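# Fold glasses, close their case, leave it flat

## Task

The glasses sit in an open case. Fold both temple arms of the glasses inward, then close the case with the glasses inside it, so that the case ends up lying flat on the table. It only counts if everything stays that way with no help from the robot: a lid or arm that the grippers are still holding shut does not count.

## Robot and tools

Robot: two arms, left_arm and right_arm, each ending in a parallel gripper. Its fingers point along the gripper's +z axis and open and close along its y axis. The reported gripper position is the point between the finger pads, just under 1 cm behind the tips.

Scene frame: the origin is on the table top between the arms. +z is up, +x reaches out over the table, and left_arm sits on the +y side. The names left and right are only labels; they do not match image sides. Result lines list each gripper's end_effector_position (metres) and end_effector_quat_wxyz in this frame. The printed position can be off from the real one, more so at long reach.

Row format (used by execute_actions and by move's target): 14 numbers, each in [-1, 1], always for both arms: dx, dy, dz, rx, ry, rz, opening for left_arm, then the same seven for right_arm. dx to rz are an offset in the gripper's own axes, not in the scene frame, and not an absolute pose. Position scale: 1.0 = 0.6 m. Rotation: rx, ry, rz form one rotation vector, where 1.0 = 180 degrees. Opening is absolute, not an offset: +1 is fully open (0.087 m), -1 is closed.

execute_actions(actions): a list of actions run one after another. Each action is a table of up to 15 rows, one row per control step of 1/30 s; if there are fewer rows, the last row is repeated to fill 15 steps. Every row's offset is counted from the gripper's measured pose at the start of that action (for the first action in a call, the last pose reported in this scene), never from the row before. An empty list just returns the current state and images.

move(target, speed, blocking): target is one 14-number row; offsets count from the last reported pose. Each gripper travels in a straight line toward its target, taking the shorter turn, and both arms finish together, within 0.5 to 10 s (beyond 10 s they stop early). speed is m/s, 0.002 to 0.5, default 0.25; turning is capped at twice that in rad/s. Opening is sent when the move begins. Paths ignore obstacles and the other arm, and grippers can lag, drift or overshoot speed, especially with the arm almost straight. Faster contact and targets set deeper past a surface press harder. blocking=false returns after 0.5 s while the arm keeps going; until a result shows the move ended, only wait or stop are accepted. The result adds a "move:" line: the ending (done, off_target, moving, held, fault) plus any limits. If only one arm is named, the other finished fine. held = a safety check blocked that arm's final step; limits=paced = the commanded pose was clipped; limits=held = some steps were blocked en route, after which the arm may jump much faster than speed. Each gripper's remaining distance to its target is also given.

wait(seconds): 0 to 10; lets time run with the last commands held. A running move continues, and the wait returns early when it ends. stop(): brakes a running move to rest (needs room, more when fast); fingers keep moving. zoom_image(camera, region): camera is cam_left_wrist or cam_right_wrist (both 672x504); region [x0, y0, x1, y1] in pixels from the top-left, at most 504 by 504. finished_scene(scene): pass the current scene number once the case is shut, flat and left alone; it cannot be undone and it reports success. Replying without any tool call ends everything.

Controller behaviour: each step, the commanded pose is clipped to at most 70 mm and 16 degrees from the measured one, so far targets need several actions; after an action the arm continues only to its last clipped pose. Position wins over orientation if both cannot be met. Joint friction can leave the gripper up to about 31 mm from the command, and smaller commands may not move it at all. Elbows never lock fully straight. "Hand target" lines show where the controller is currently driving each gripper. A "pose unreachable" line means the clearance check altered or blocked that arm's command. Joint ranges (rad): waist -2.618 to 3.054, shoulder 0 to 3.142, elbow 0 to 3.142, wrist pitch -1.571 to 1.571, wrist yaw -1.571 to 1.571, wrist roll -2.094 to 2.094.

Gripping: grip_measured uses the same scale as the commanded opening; the last joint value gives it in metres. Readings may carry a fixed error of about 1 mm per gripper. To hold something, command roughly 0.02 below grip_measured; less than that holds more gently. Pads manage about 20 N each; a fast close can squeeze harder or even spring open.

Keeping an arm still: in a reply's first call send the offset that returns it to its wanted pose, then zeros afterwards, always with its intended opening. An arm blocked by an object usually keeps pushing until given a new command.

Things to avoid: dropping or knocking anything off the table, slamming or hard pushes, and arms striking or pressing on each other (that can end the scene). Random tugs or pushes may hit held or loose objects, so grip firmly enough. Motor heat rises while holding loads: MOTOR HOT warns at 75 °C, 90 °C halts that arm for 10 s, and at 100 °C the arm goes limp and falls; these show as OVER-TEMPERATURE FAULT lines. Release loads and do not idle while gripping.

Cameras: cam_left_wrist (fovy 64.239, fx=fy 401.421, cx 337.047, cy 251.199) and cam_right_wrist (fovy 61.543, fx=fy 423.211, cx 334.617, cy 250.996), pinhole with mild radial distortion; images arrive in that order.

Each tool is called after "Request:" by a JSON object that holds its "method" and its "body", one argument or row to a line.

## Session

I'll start by looking at the current state of the scene.

Request:
{"method": "execute_actions", "body": {
  "actions": []
}}

Scene clock: 0.00 s.
left_arm: end_effector_position=(+0.2533, +0.6110, +0.3794) grip_measured=+0.978 end_effector_quat_wxyz=(+0.535, -0.468, +0.700, +0.063) | right_arm: end_effector_position=(+0.1806, -0.6835, +0.1038) grip_measured=+0.979 end_effector_quat_wxyz=(+0.212, +0.669, +0.653, +0.286)
Joint positions: left_arm=[ 1.094  1.526  1.897 -0.867  0.491 -0.222  0.087] | right_arm=[-1.581  2.21   1.886 -1.324 -0.724  0.044  0.087]
Joint velocities: left_arm=[ 0.007  0.007  0.022 -0.007 -0.051  0.022  0.   ] | right_arm=[ 0.012 -0.007  0.032 -0.037 -0.081 -0.007  0.001]
Hand target (left_arm): +0.253, +0.611, +0.379; +0.535, -0.468, +0.700, +0.063
Hand target (right_arm): +0.181, -0.684, +0.104; +0.212, +0.669, +0.653, +0.286

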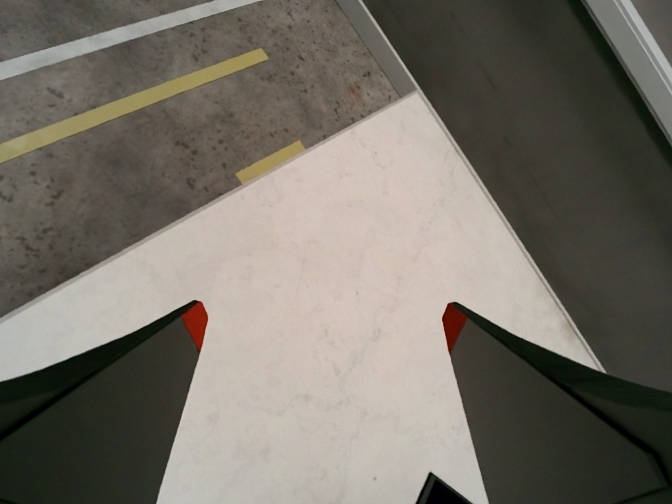

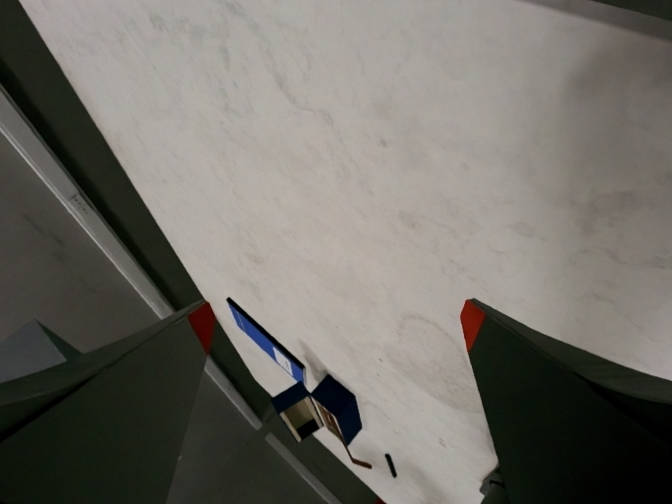

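Request:
{"method": "zoom_image", "body": {
  "camera": "cam_right_wrist",
  "region": [200, 280, 520, 504]
}}

Region (200, 280, 520, 504) of cam_right_wrist's 672x504 image, scaled by 1.575, with more detail than that image has; it fills the top 353 rows of this view, and the rest is white.

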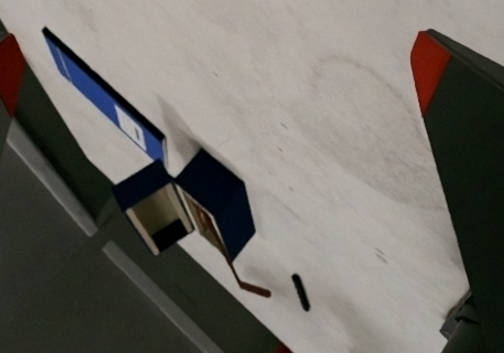

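Request:
{"method": "move", "body": {
  "target": [0.5305, -0.4237, -0.2912, 0.3048, 0.1269, 0.3185, 1.0, 0.8658, 0.3403, -0.016, -0.1198, 0.0082, -0.6091, 1.0],
  "speed": 0.3
}}

Scene clock: 106.73 s.
left_arm: end_effector_position=(+0.3116, +0.1810, +0.2953) grip_measured=+0.978 end_effector_quat_wxyz=(+0.449, +0.201, +0.866, -0.089) | right_arm: end_effector_position=(+0.3129, -0.1773, +0.2786) grip_measured=+0.979 end_effector_quat_wxyz=(+0.431, -0.194, +0.876, +0.092)
Joint positions: left_arm=[-0.392  1.05   1.362 -0.942  0.154  0.144  0.087] | right_arm=[ 0.458  1.124  1.347 -0.883  0.071  0.048  0.087]
Joint velocities: left_arm=[ 0.017  0.002 -0.007  0.125 -0.007  0.007  0.   ] | right_arm=[-0.012  0.002 -0.017 -0.022 -0.007 -0.022 -0.   ]
Hand target (left_arm): +0.313, +0.181, +0.288; +0.437, +0.199, +0.873, -0.086
Hand target (right_arm): +0.317, -0.175, +0.284; +0.437, -0.200, +0.873, +0.089
Off the commanded pose (left_arm): 0.010 m, 2 deg.
Off the commanded pose (right_arm): 0.023 m, 3 deg.
move: off_target (right_arm)

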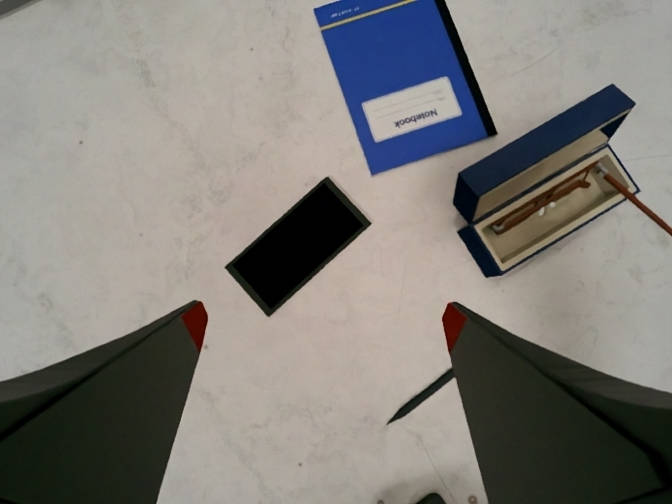

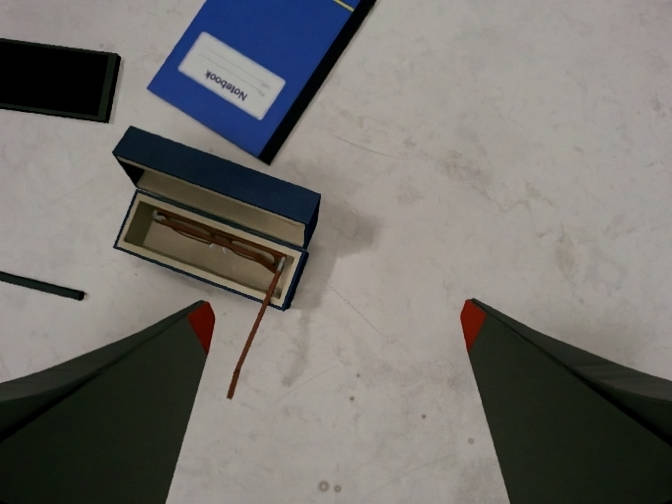

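Request:
{"method": "zoom_image", "body": {
  "camera": "cam_right_wrist",
  "region": [100, 115, 340, 415]
}}

Request:
{"method": "zoom_image", "body": {
  "camera": "cam_left_wrist",
  "region": [440, 70, 672, 300]
}}

Region (100, 115, 340, 415) of cam_right_wrist's 672x504 image, scaled by 1.680, with more detail than that image has; it fills the left 403 columns of this view, and the rest is white.

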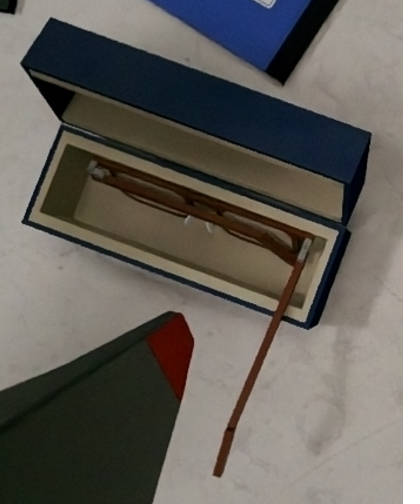

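Region (440, 70, 672, 300) of cam_left_wrist's 672x504 image, scaled by 2.172, with more detail than that image has; it fills the top 500 rows of this view, and the rest is white.

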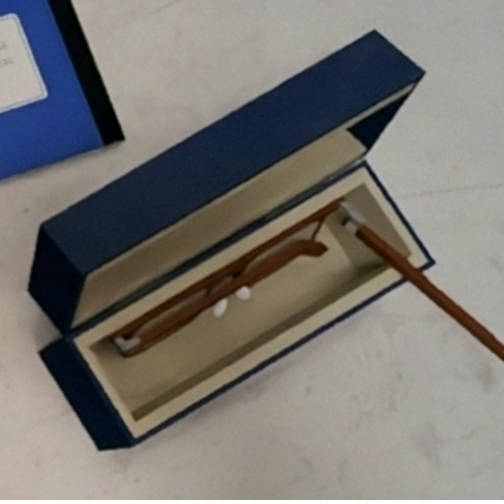

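Request:
{"method": "zoom_image", "body": {
  "camera": "cam_right_wrist",
  "region": [220, 180, 340, 320]
}}

Request:
{"method": "zoom_image", "body": {
  "camera": "cam_right_wrist",
  "region": [100, 120, 230, 270]
}}

Request:
{"method": "zoom_image", "body": {
  "camera": "cam_right_wrist",
  "region": [90, 40, 290, 180]
}}

Request:
{"method": "zoom_image", "body": {
  "camera": "cam_left_wrist",
  "region": [310, 110, 510, 250]
}}

Region (220, 180, 340, 320) of cam_right_wrist's 672x504 image, scaled by 3.600, with more detail than that image has; it fills the left 432 columns of this view, and the rest is white.

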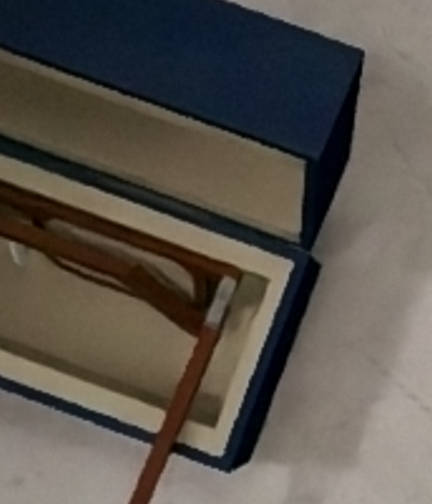

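Region (100, 120, 230, 270) of cam_right_wrist's 672x504 image, scaled by 3.360, with more detail than that image has; it fills the left 437 columns of this view, and the rest is white.

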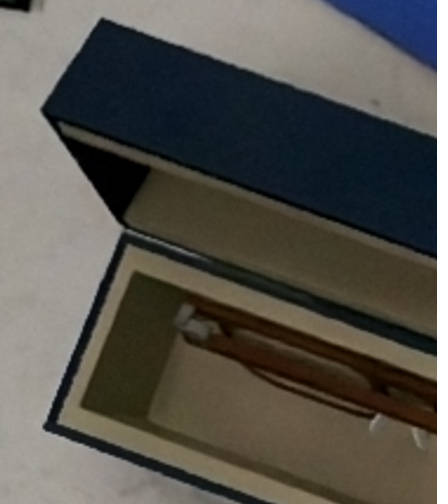

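Region (90, 40, 290, 180) of cam_right_wrist's 672x504 image, scaled by 2.520, with more detail than that image has; it fills the top 353 rows of this view, and the rest is white.

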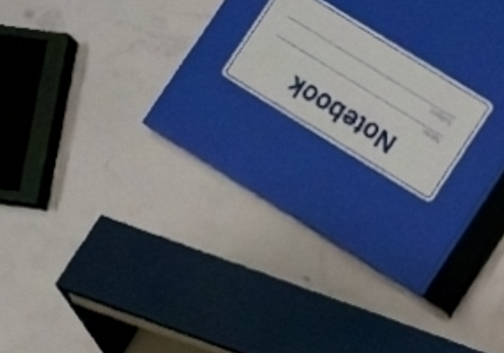

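Region (310, 110, 510, 250) of cam_left_wrist's 672x504 image, scaled by 2.520, with more detail than that image has; it fills the top 353 rows of this view, and the rest is white.

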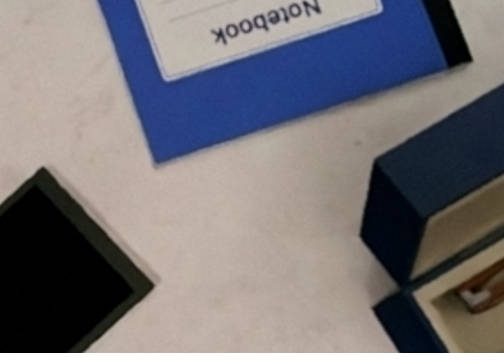

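Request:
{"method": "zoom_image", "body": {
  "camera": "cam_right_wrist",
  "region": [440, 280, 560, 400]
}}

Request:
{"method": "zoom_image", "body": {
  "camera": "cam_right_wrist",
  "region": [120, 280, 280, 420]
}}

Region (440, 280, 560, 400) of cam_right_wrist's 672x504 image, scaled by 4.200, with more detail than that image has.

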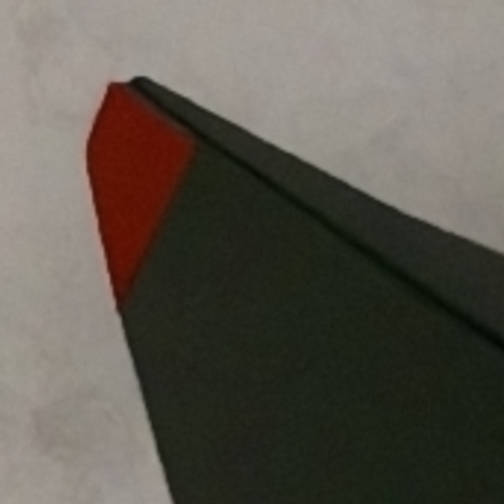

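Region (120, 280, 280, 420) of cam_right_wrist's 672x504 image, scaled by 3.150, with more detail than that image has; it fills the top 441 rows of this view, and the rest is white.

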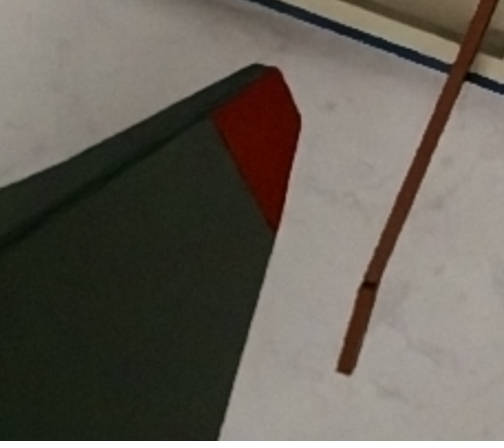

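Request:
{"method": "zoom_image", "body": {
  "camera": "cam_left_wrist",
  "region": [552, 130, 672, 250]
}}

Request:
{"method": "zoom_image", "body": {
  "camera": "cam_left_wrist",
  "region": [445, 165, 565, 285]
}}

Region (552, 130, 672, 250) of cam_left_wrist's 672x504 image, scaled by 4.200, with more detail than that image has.

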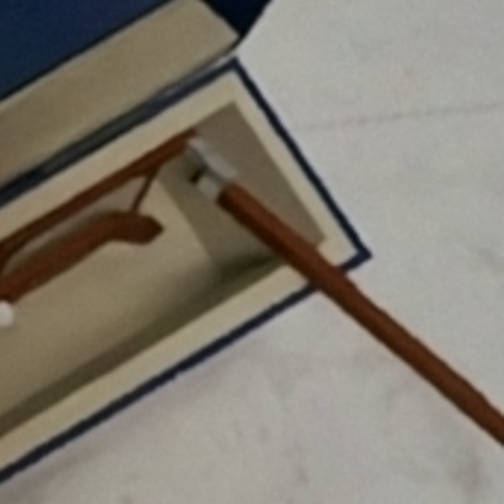

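Region (445, 165, 565, 285) of cam_left_wrist's 672x504 image, scaled by 4.200, with more detail than that image has.

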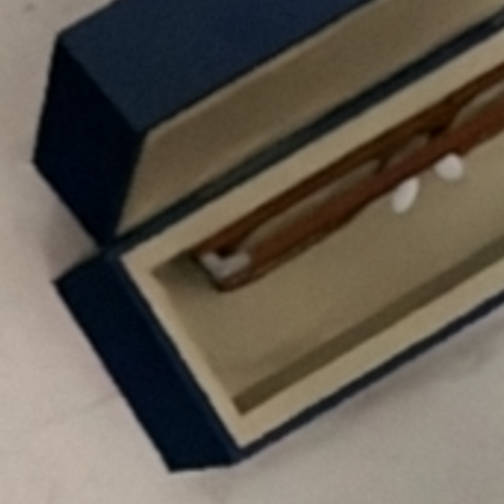

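Request:
{"method": "move", "body": {
  "target": [0.2345, -0.4528, 0.2657, 0.1502, -0.3054, 0.5889, 1.0, 0.0405, 0.0, -0.0525, 0.0, 0.0, 0.0, -1.0],
  "speed": 0.3
}}

Scene clock: 230.97 s.
left_arm: end_effector_position=(+0.2431, -0.0728, +0.0796) grip_measured=+0.978 end_effector_quat_wxyz=(+0.580, +0.809, +0.078, +0.056) | right_arm: end_effector_position=(+0.2832, -0.1920, +0.2841) grip_measured=-1.000 end_effector_quat_wxyz=(+0.437, -0.196, +0.873, +0.093)
Joint positions: left_arm=[-1.127  1.582  0.315  0.912  0.388  1.71   0.087] | right_arm=[ 0.471  1.012  1.314 -0.95   0.08   0.05   0.   ]
Joint velocities: left_arm=[-0.002  0.002 -0.012  0.007 -0.022  0.066  0.   ] | right_arm=[-0.002 -0.002 -0.017 -0.007 -0.007 -0.022  0.   ]
Hand target (left_arm): +0.241, -0.077, +0.077; +0.578, +0.812, +0.069, +0.052
Hand target (right_arm): +0.277, -0.194, +0.278; +0.431, -0.194, +0.877, +0.092
Off the commanded pose (left_arm): 0.007 m, 1 deg.
Off the commanded pose (right_arm): 0.009 m, 1 deg.
move: done

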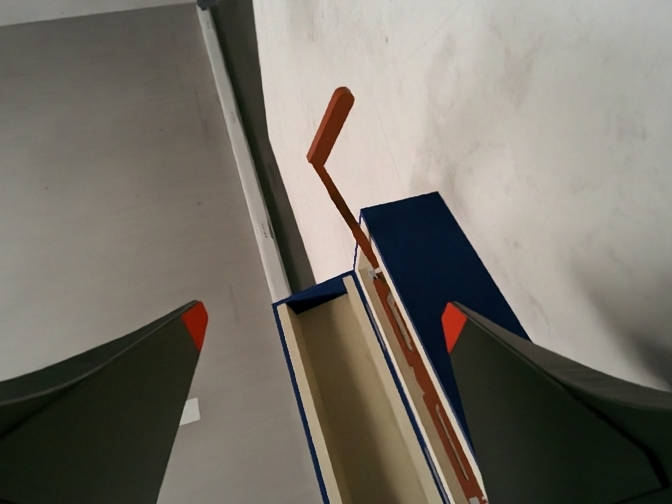

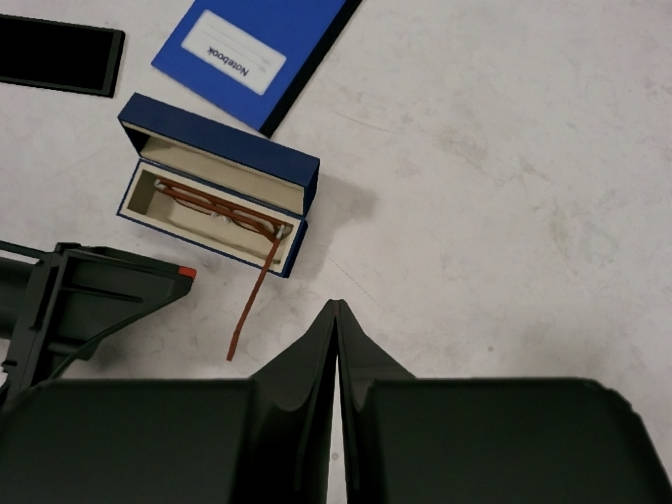

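Request:
{"method": "zoom_image", "body": {
  "camera": "cam_right_wrist",
  "region": [0, 150, 330, 400]
}}

Request:
{"method": "zoom_image", "body": {
  "camera": "cam_left_wrist",
  "region": [260, 70, 560, 400]
}}

Region (0, 150, 330, 400) of cam_right_wrist's 672x504 image, scaled by 1.527, with more detail than that image has; it fills the top 382 rows of this view, and the rest is white.

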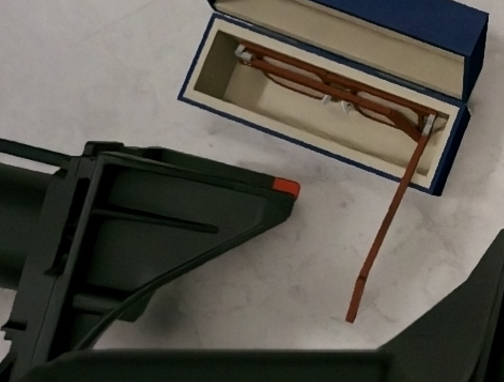

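Region (260, 70, 560, 400) of cam_left_wrist's 672x504 image, scaled by 1.527, with more detail than that image has; it fills the left 458 columns of this view, and the rest is white.

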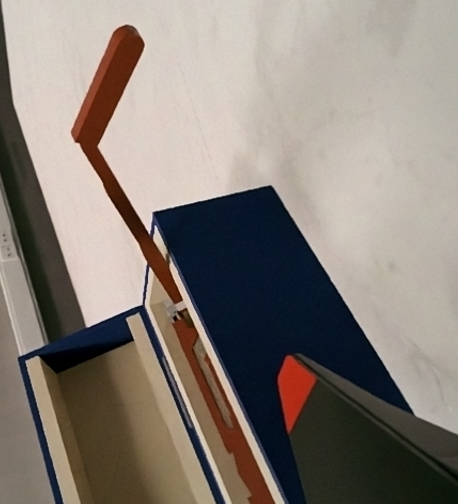

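Request:
{"method": "zoom_image", "body": {
  "camera": "cam_left_wrist",
  "region": [140, 280, 260, 400]
}}

Request:
{"method": "zoom_image", "body": {
  "camera": "cam_left_wrist",
  "region": [400, 280, 520, 400]
}}

Region (140, 280, 260, 400) of cam_left_wrist's 672x504 image, scaled by 4.200, with more detail than that image has.

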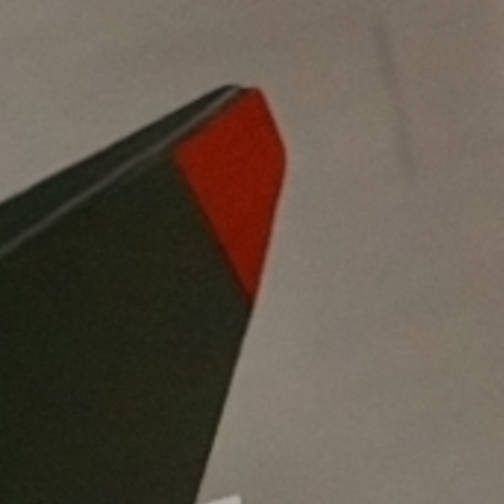

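Region (400, 280, 520, 400) of cam_left_wrist's 672x504 image, scaled by 4.200, with more detail than that image has.

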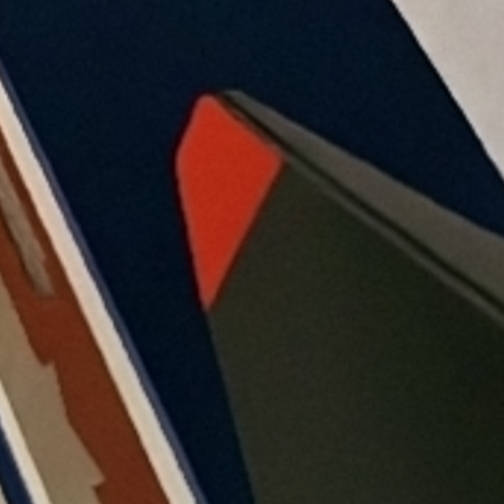

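Request:
{"method": "move", "body": {
  "target": [-0.0172, 0.0387, 0.1432, 0, 0, 0, 1.0, 0, 0, 0, 0, 0, 0, -1.0],
  "speed": 0.1
}}

Scene clock: 291.40 s.
left_arm: end_effector_position=(+0.2484, -0.1608, +0.0872) grip_measured=+0.978 end_effector_quat_wxyz=(+0.594, +0.799, +0.069, +0.060) | right_arm: end_effector_position=(+0.2831, -0.1920, +0.2840) grip_measured=-1.000 end_effector_quat_wxyz=(+0.436, -0.196, +0.873, +0.093)
Joint positions: left_arm=[-1.274  1.834  0.614  0.917  0.258  1.665  0.087] | right_arm=[ 0.471  1.012  1.314 -0.95   0.08   0.05   0.   ]
Joint velocities: left_arm=[ 0.007 -0.032 -0.007  0.022  0.066 -0.066 -0.001] | right_arm=[ 0.007  0.012 -0.007 -0.022 -0.007  0.022  0.   ]
Hand target (left_arm): +0.248, -0.162, +0.076; +0.580, +0.809, +0.076, +0.057
Hand target (right_arm): +0.283, -0.192, +0.284; +0.437, -0.196, +0.873, +0.093
Off the commanded pose (left_arm): 0.013 m, 2 deg.
Off the commanded pose (right_arm): 0.000 m, 0 deg.
move: off_target (left_arm)

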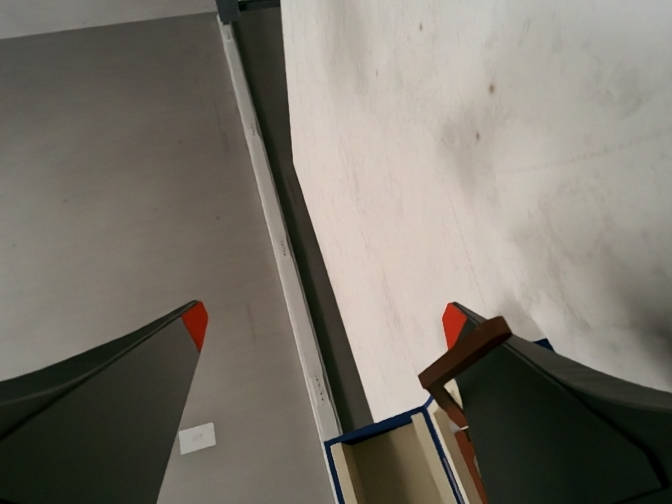

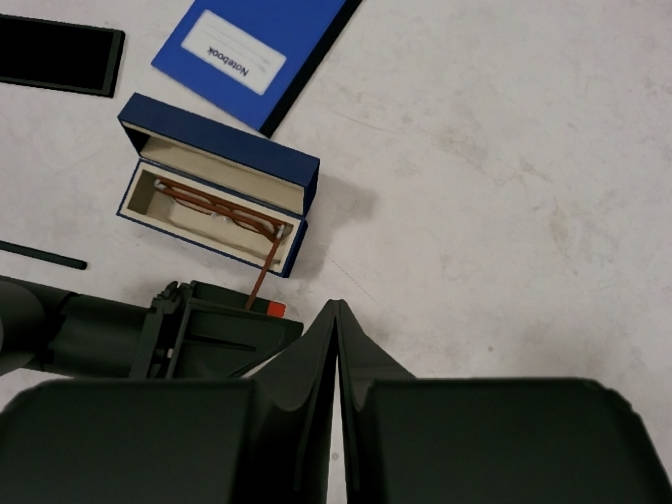

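Request:
{"method": "zoom_image", "body": {
  "camera": "cam_right_wrist",
  "region": [130, 170, 330, 370]
}}

Request:
{"method": "zoom_image", "body": {
  "camera": "cam_left_wrist",
  "region": [370, 290, 580, 504]
}}

Region (130, 170, 330, 370) of cam_right_wrist's 672x504 image, scaled by 2.520, with more detail than that image has.

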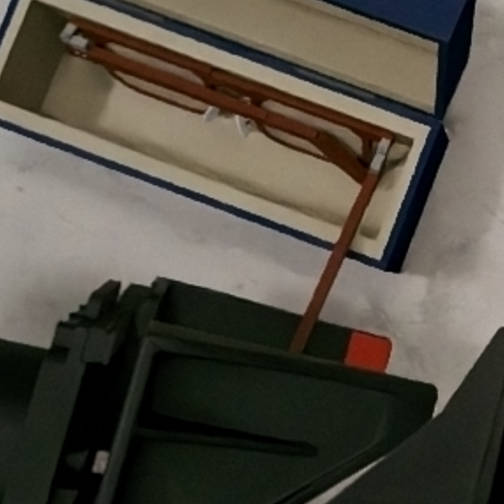

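Region (370, 290, 580, 504) of cam_left_wrist's 672x504 image, scaled by 2.355, with more detail than that image has; it fills the left 495 columns of this view, and the rest is white.

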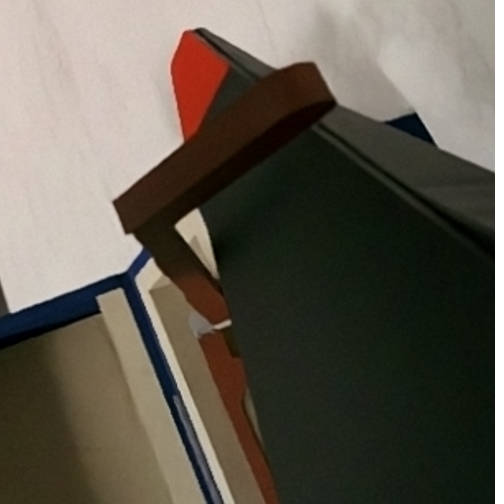

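Request:
{"method": "move", "body": {
  "target": [0.0378, 0.0378, -0.0112, 0, 0, 0, 1.0, 0, 0, 0, 0, 0, 0, -1.0],
  "speed": 0.05
}}

Scene clock: 312.80 s.
left_arm: end_effector_position=(+0.2680, -0.1567, +0.1083) grip_measured=+0.978 end_effector_quat_wxyz=(+0.596, +0.798, +0.073, +0.059) | right_arm: end_effector_position=(+0.2831, -0.1920, +0.2840) grip_measured=-1.000 end_effector_quat_wxyz=(+0.436, -0.196, +0.873, +0.093)
Joint positions: left_arm=[-1.212  1.768  0.659  0.806  0.312  1.674  0.087] | right_arm=[ 0.471  1.012  1.314 -0.95   0.08   0.05   0.   ]
Joint velocities: left_arm=[-0.002  0.002 -0.017 -0.051 -0.037 -0.066 -0.001] | right_arm=[ 0.002  0.007  0.007 -0.037 -0.037 -0.007  0.   ]
Hand target (left_arm): +0.270, -0.157, +0.111; +0.594, +0.799, +0.069, +0.059
Hand target (right_arm): +0.283, -0.192, +0.284; +0.436, -0.196, +0.873, +0.093
Off the commanded pose (left_arm): 0.004 m, 1 deg.
Off the commanded pose (right_arm): 0.000 m, 0 deg.
move: done

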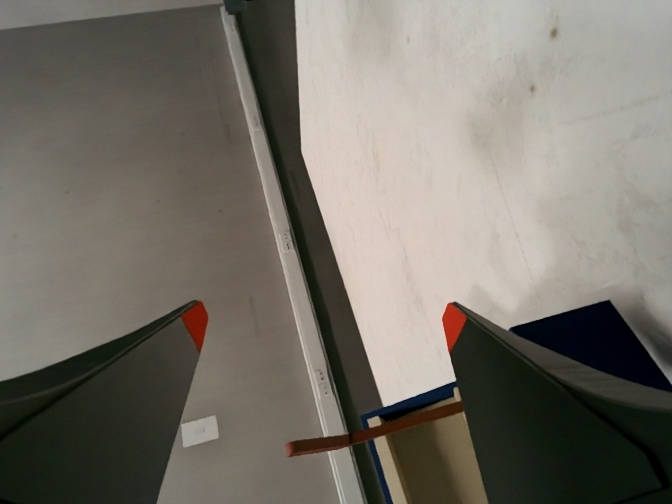

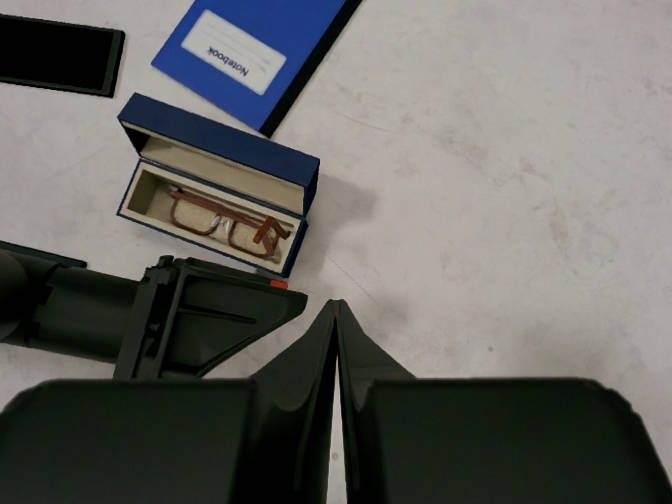

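Request:
{"method": "zoom_image", "body": {
  "camera": "cam_right_wrist",
  "region": [110, 130, 330, 310]
}}

Request:
{"method": "zoom_image", "body": {
  "camera": "cam_left_wrist",
  "region": [270, 340, 500, 504]
}}

Region (110, 130, 330, 310) of cam_right_wrist's 672x504 image, scaled by 2.291, with more detail than that image has; it fills the top 412 rows of this view, and the rest is white.

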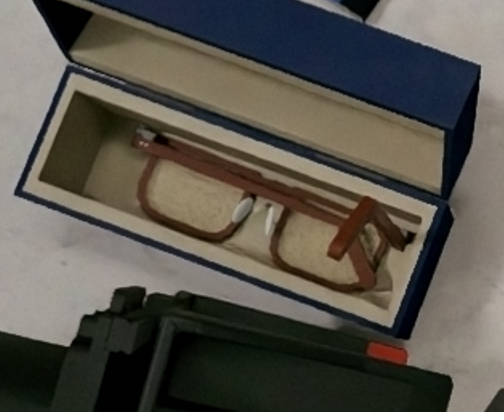

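Region (270, 340, 500, 504) of cam_left_wrist's 672x504 image, scaled by 2.191, with more detail than that image has; it fills the top 359 rows of this view, and the rest is white.

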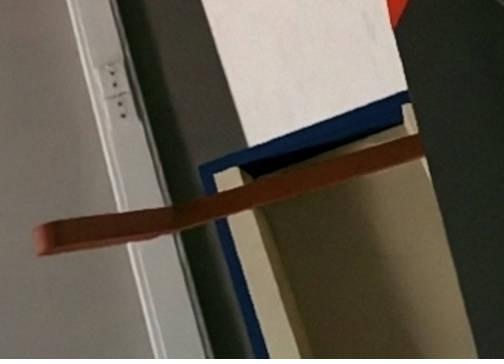

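Request:
{"method": "move", "body": {
  "target": [0.0678, 0.01, -0.4443, 0.1282, 0.1205, -0.4884, -1.0, 0.2092, 0.0067, 0.2652, 0.0823, 0.0443, 0.0752, -1.0],
  "speed": 0.35
}}

Scene clock: 435.90 s.
left_arm: end_effector_position=(+0.2602, +0.1005, +0.1901) grip_measured=-1.000 end_effector_quat_wxyz=(+0.301, +0.595, +0.705, -0.243) | right_arm: end_effector_position=(+0.3322, -0.1697, +0.0986) grip_measured=-1.000 end_effector_quat_wxyz=(+0.390, -0.041, +0.920, +0.021)
Joint positions: left_arm=[-0.508  1.212  1.163 -1.039  0.658  0.886  0.   ] | right_arm=[ 0.569  1.269  0.789 -0.362  0.373  0.396  0.   ]
Joint velocities: left_arm=[-0.002 -0.027 -0.017 -0.007 -0.081 -0.022  0.   ] | right_arm=[ 0.002  0.007  0.012  0.007  0.022 -0.037  0.   ]
Hand target (left_arm): +0.260, +0.102, +0.188; +0.291, +0.593, +0.708, -0.248
Hand target (right_arm): +0.329, -0.170, +0.089; +0.384, -0.040, +0.922, +0.016
Off the commanded pose (left_arm): 0.001 m, 1 deg.
Off the commanded pose (right_arm): 0.011 m, 1 deg.
move: off_target (right_arm)

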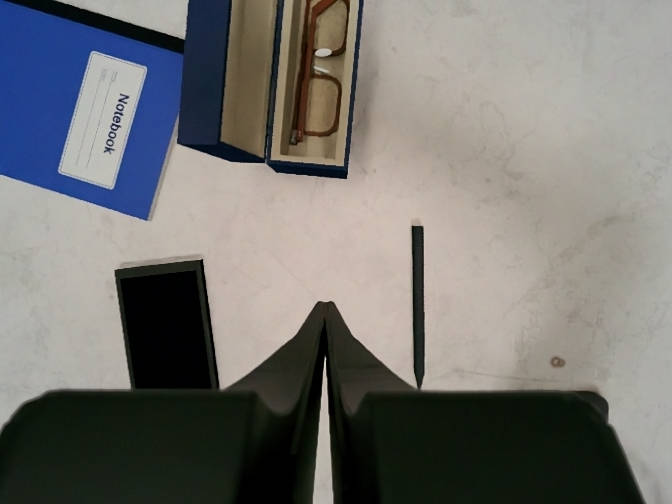

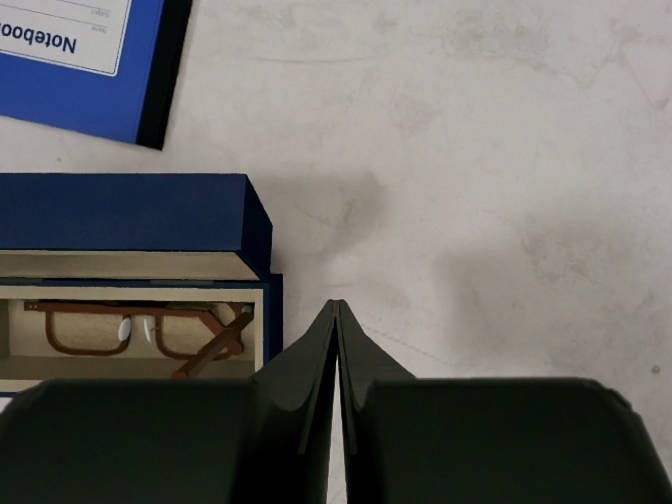

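Request:
{"method": "execute_actions", "body": {
  "actions": []
}}

Scene clock: 452.87 s.
left_arm: end_effector_position=(+0.2598, +0.1006, +0.1900) grip_measured=-1.000 end_effector_quat_wxyz=(+0.300, +0.595, +0.705, -0.243) | right_arm: end_effector_position=(+0.3323, -0.1697, +0.0987) grip_measured=-1.000 end_effector_quat_wxyz=(+0.390, -0.041, +0.920, +0.021)
Joint positions: left_arm=[-0.508  1.212  1.163 -1.041  0.658  0.887  0.   ] | right_arm=[ 0.569  1.269  0.789 -0.362  0.373  0.397  0.   ]
Joint velocities: left_arm=[-0.007  0.007 -0.007 -0.11   0.051 -0.051  0.   ] | right_arm=[ 0.002 -0.017 -0.007  0.037 -0.007  0.022  0.   ]
Hand target (left_arm): +0.260, +0.102, +0.188; +0.291, +0.593, +0.708, -0.248
Hand target (right_arm): +0.329, -0.170, +0.089; +0.384, -0.040, +0.922, +0.016
Off the commanded pose (left_arm): 0.000 m, 1 deg.
Off the commanded pose (right_arm): 0.011 m, 1 deg.

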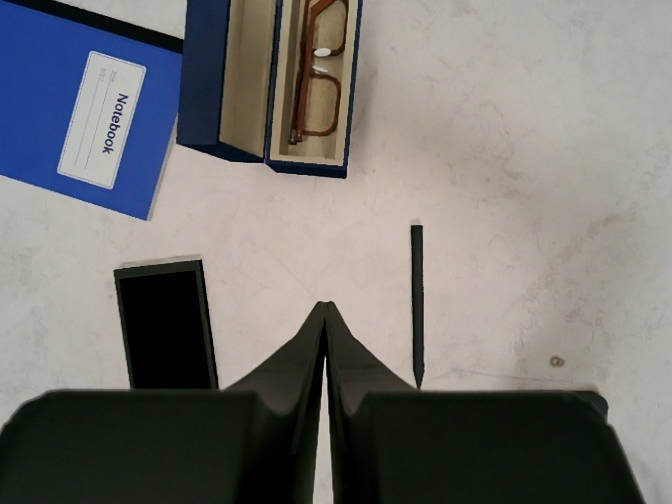

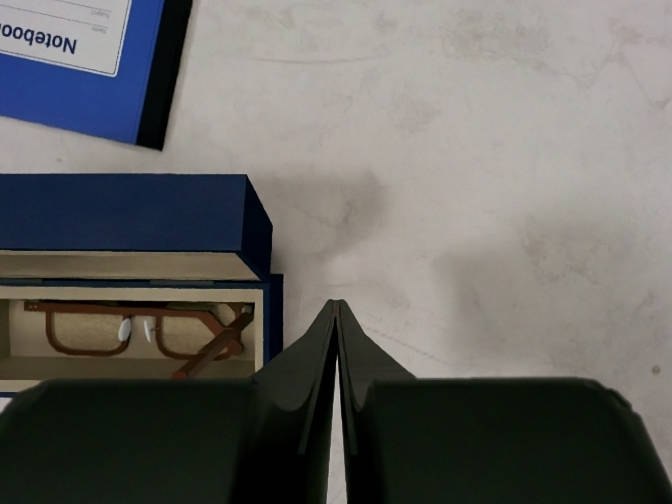

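Request:
{"method": "move", "body": {
  "target": [0,0,0,0,0,0,-1, 0.0444,0.1535,0.0364,0.0025,0.0054,-0.0005,-1],
  "speed": 0.06
}}

Scene clock: 492.50 s.
left_arm: end_effector_position=(+0.2598, +0.1006, +0.1900) grip_measured=-1.000 end_effector_quat_wxyz=(+0.300, +0.595, +0.705, -0.243) | right_arm: end_effector_position=(+0.3170, -0.0890, +0.0621) grip_measured=-1.000 end_effector_quat_wxyz=(+0.377, -0.048, +0.925, +0.005)
Joint positions: left_arm=[-0.508  1.212  1.163 -1.041  0.658  0.887  0.   ] | right_arm=[ 0.837  1.552  0.908 -0.345  0.543  0.627  0.   ]
Joint velocities: left_arm=[-0.012  0.012  0.007 -0.081 -0.081 -0.081  0.   ] | right_arm=[-0.002  0.017  0.002 -0.007  0.037  0.037  0.   ]
Hand target (left_arm): +0.260, +0.101, +0.190; +0.300, +0.595, +0.705, -0.243
Hand target (right_arm): +0.321, -0.079, +0.065; +0.385, -0.041, +0.922, +0.014
Off the commanded pose (left_arm): 0.000 m, 0 deg.
Off the commanded pose (right_arm): 0.012 m, 2 deg.
move: off_target (right_arm)

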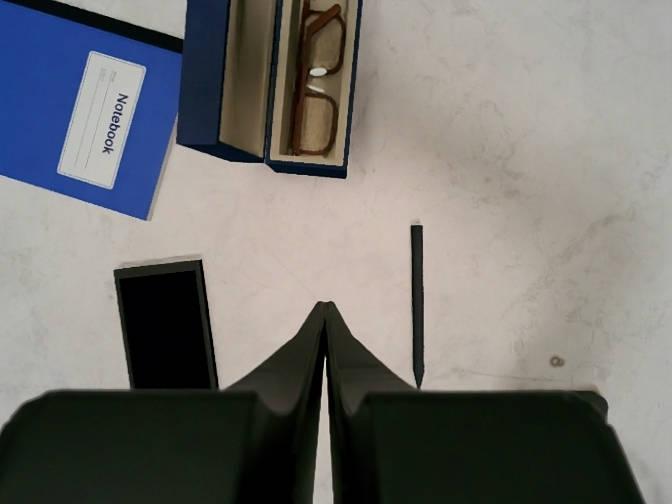

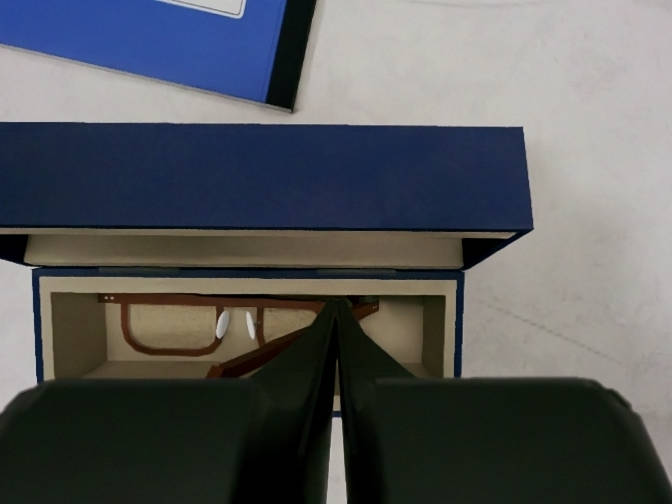

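Request:
{"method": "zoom_image", "body": {
  "camera": "cam_right_wrist",
  "region": [20, 220, 500, 420]
}}

Request:
{"method": "zoom_image", "body": {
  "camera": "cam_left_wrist",
  "region": [160, 0, 400, 190]
}}

Region (20, 220, 500, 420) of cam_right_wrist's 672x504 image, scaled by 1.050, with more detail than that image has; it fills the top 210 rows of this view, and the rest is white.

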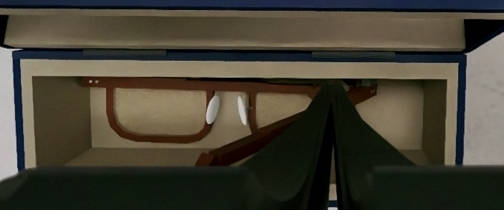

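Region (160, 0, 400, 190) of cam_left_wrist's 672x504 image, scaled by 2.100, with more detail than that image has; it fills the top 399 rows of this view, and the rest is white.

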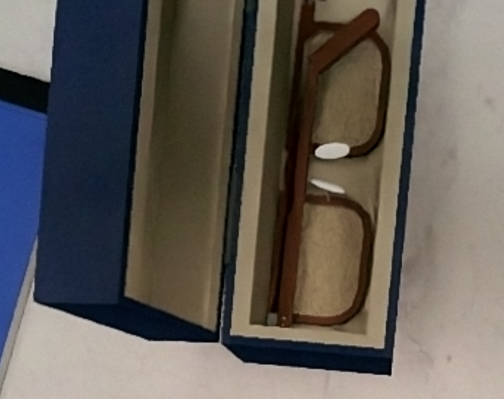

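Request:
{"method": "move", "body": {
  "target": [0,0,0,0,0,0,-1, -0.0020,0.0784,0.0036,-0.0049,-0.0040,0.0073,-1],
  "speed": 0.05
}}

Scene clock: 522.00 s.
left_arm: end_effector_position=(+0.2598, +0.1006, +0.1900) grip_measured=-1.000 end_effector_quat_wxyz=(+0.300, +0.595, +0.705, -0.243) | right_arm: end_effector_position=(+0.3147, -0.0482, +0.0603) grip_measured=-1.000 end_effector_quat_wxyz=(+0.384, -0.043, +0.922, +0.015)
Joint positions: left_arm=[-0.508  1.212  1.163 -1.041  0.658  0.887  0.   ] | right_arm=[ 0.922  1.663  1.014 -0.36   0.586  0.714  0.   ]
Joint velocities: left_arm=[-0.007 -0.022  0.007  0.007  0.037 -0.051  0.   ] | right_arm=[-0.002 -0.002 -0.007  0.066 -0.007 -0.051  0.   ]
Hand target (left_arm): +0.260, +0.101, +0.190; +0.300, +0.595, +0.705, -0.243
Hand target (right_arm): +0.315, -0.042, +0.060; +0.384, -0.041, +0.922, +0.016
Off the commanded pose (left_arm): 0.000 m, 0 deg.
Off the commanded pose (right_arm): 0.006 m, 0 deg.
move: done

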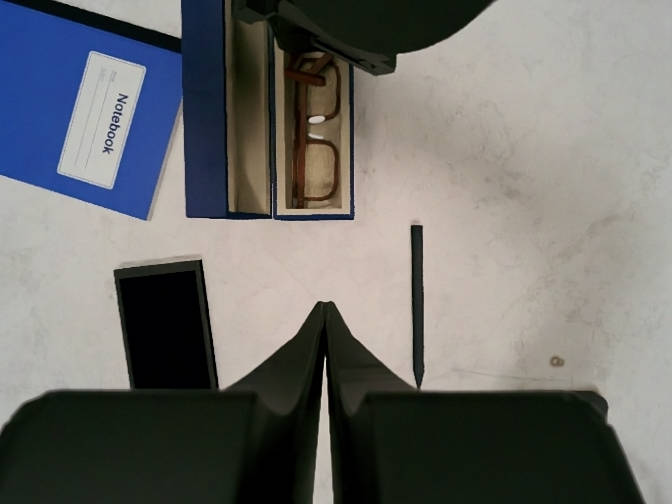

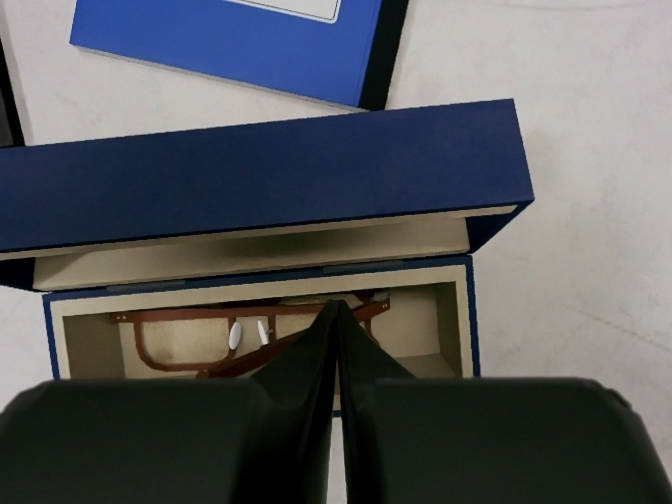

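Request:
{"method": "zoom_image", "body": {
  "camera": "cam_right_wrist",
  "region": [180, 230, 500, 400]
}}

Request:
{"method": "zoom_image", "body": {
  "camera": "cam_right_wrist",
  "region": [0, 230, 280, 400]
}}

Region (180, 230, 500, 400) of cam_right_wrist's 672x504 image, scaled by 1.575, with more detail than that image has; it fills the top 268 rows of this view, and the rest is white.

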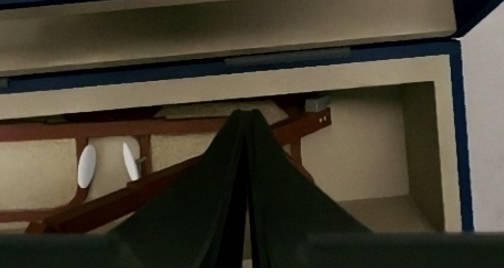

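Region (0, 230, 280, 400) of cam_right_wrist's 672x504 image, scaled by 1.800, with more detail than that image has; it fills the top 306 rows of this view, and the rest is white.

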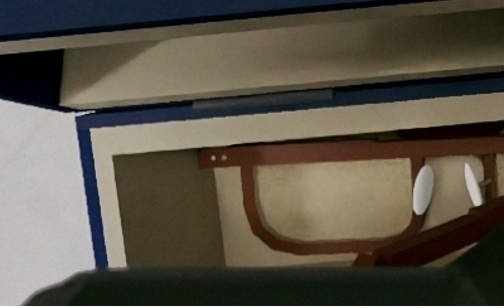

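Request:
{"method": "move", "body": {
  "target": [0.0683,0.0783,-0.0202,0,0,0,-1, -0.0500,0.0392,-0.0627,0,0,0,-1],
  "speed": 0.07
}}

Scene clock: 611.00 s.
left_arm: end_effector_position=(+0.2998, +0.1433, +0.1718) grip_measured=-1.000 end_effector_quat_wxyz=(+0.305, +0.597, +0.702, -0.240) | right_arm: end_effector_position=(+0.3067, -0.0287, +0.1043) grip_measured=-1.000 end_effector_quat_wxyz=(+0.382, -0.047, +0.923, +0.015)
Joint positions: left_arm=[-0.28   1.351  1.203 -1.11   0.746  1.164  0.   ] | right_arm=[ 0.973  1.663  1.205 -0.584  0.608  0.763  0.   ]
Joint velocities: left_arm=[ 0.002 -0.002 -0.002 -0.007  0.022  0.007  0.   ] | right_arm=[-0.002  0.002 -0.027 -0.022 -0.022  0.022  0.   ]
Hand target (left_arm): +0.300, +0.144, +0.170; +0.300, +0.595, +0.704, -0.246
Hand target (right_arm): +0.307, -0.025, +0.108; +0.385, -0.043, +0.922, +0.015
Off the commanded pose (left_arm): 0.003 m, 1 deg.
Off the commanded pose (right_arm): 0.005 m, 0 deg.
move: done

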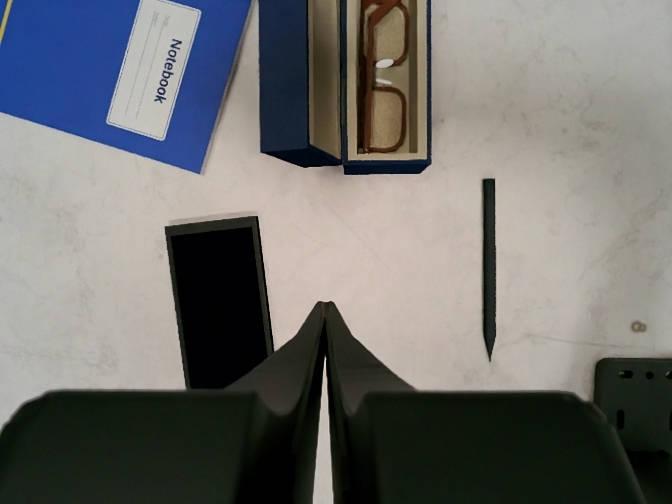

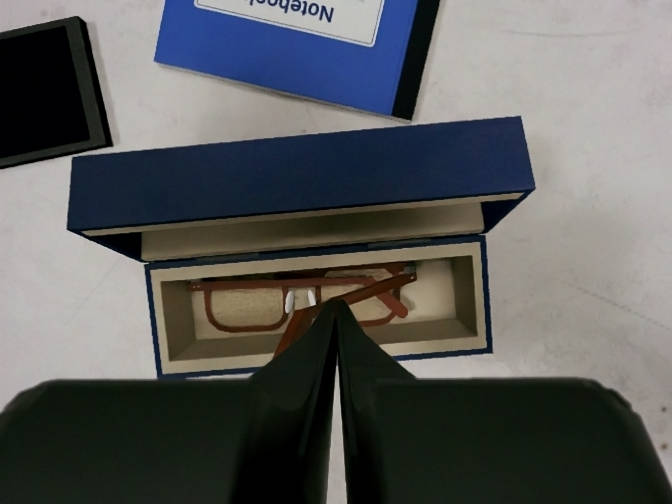

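Request:
{"method": "zoom_image", "body": {
  "camera": "cam_right_wrist",
  "region": [250, 230, 500, 390]
}}

Region (250, 230, 500, 390) of cam_right_wrist's 672x504 image, scaled by 2.016, with more detail than that image has; it fills the top 323 rows of this view, and the rest is white.

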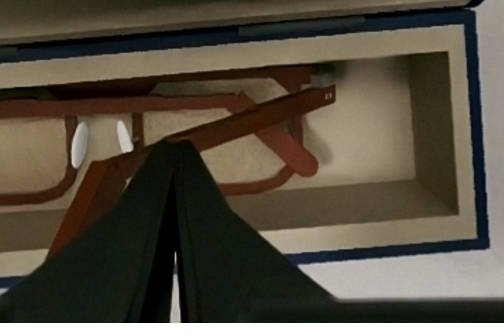

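Request:
{"method": "move", "body": {
  "target": [0,0,0,0,0,0,-1, 0.0736,0.0319,0.0777,0,0,0,-1],
  "speed": 0.04
}}

Scene clock: 637.70 s.
left_arm: end_effector_position=(+0.2996, +0.1432, +0.1718) grip_measured=-1.000 end_effector_quat_wxyz=(+0.305, +0.597, +0.702, -0.240) | right_arm: end_effector_position=(+0.3114, -0.0086, +0.0529) grip_measured=-1.000 end_effector_quat_wxyz=(+0.386, -0.045, +0.921, +0.022)
Joint positions: left_arm=[-0.28   1.351  1.203 -1.111  0.747  1.166  0.   ] | right_arm=[ 0.991  1.786  1.128 -0.376  0.618  0.779  0.   ]
Joint velocities: left_arm=[-0.002 -0.007 -0.022 -0.022 -0.022 -0.007  0.   ] | right_arm=[ 0.007  0.012 -0.002  0.066  0.037  0.051  0.   ]
Hand target (left_arm): +0.300, +0.143, +0.172; +0.306, +0.597, +0.702, -0.240
Hand target (right_arm): +0.307, -0.011, +0.041; +0.382, -0.047, +0.923, +0.014
Off the commanded pose (left_arm): 0.000 m, 0 deg.
Off the commanded pose (right_arm): 0.014 m, 1 deg.
move: off_target (right_arm)

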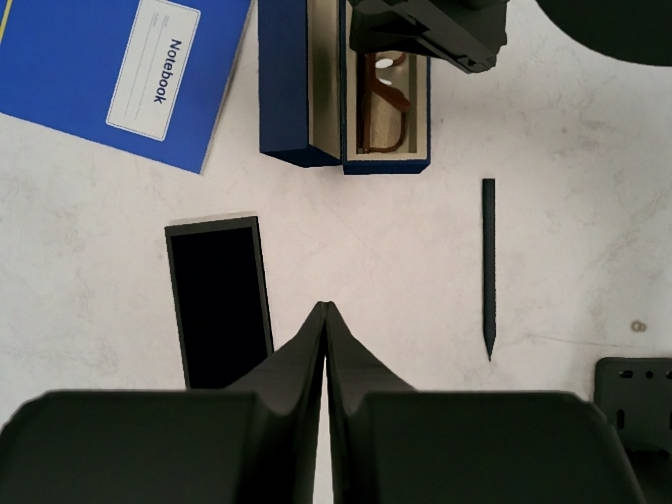

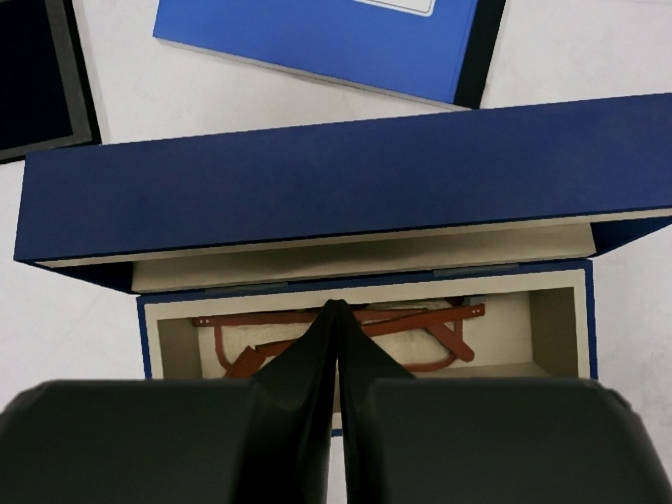

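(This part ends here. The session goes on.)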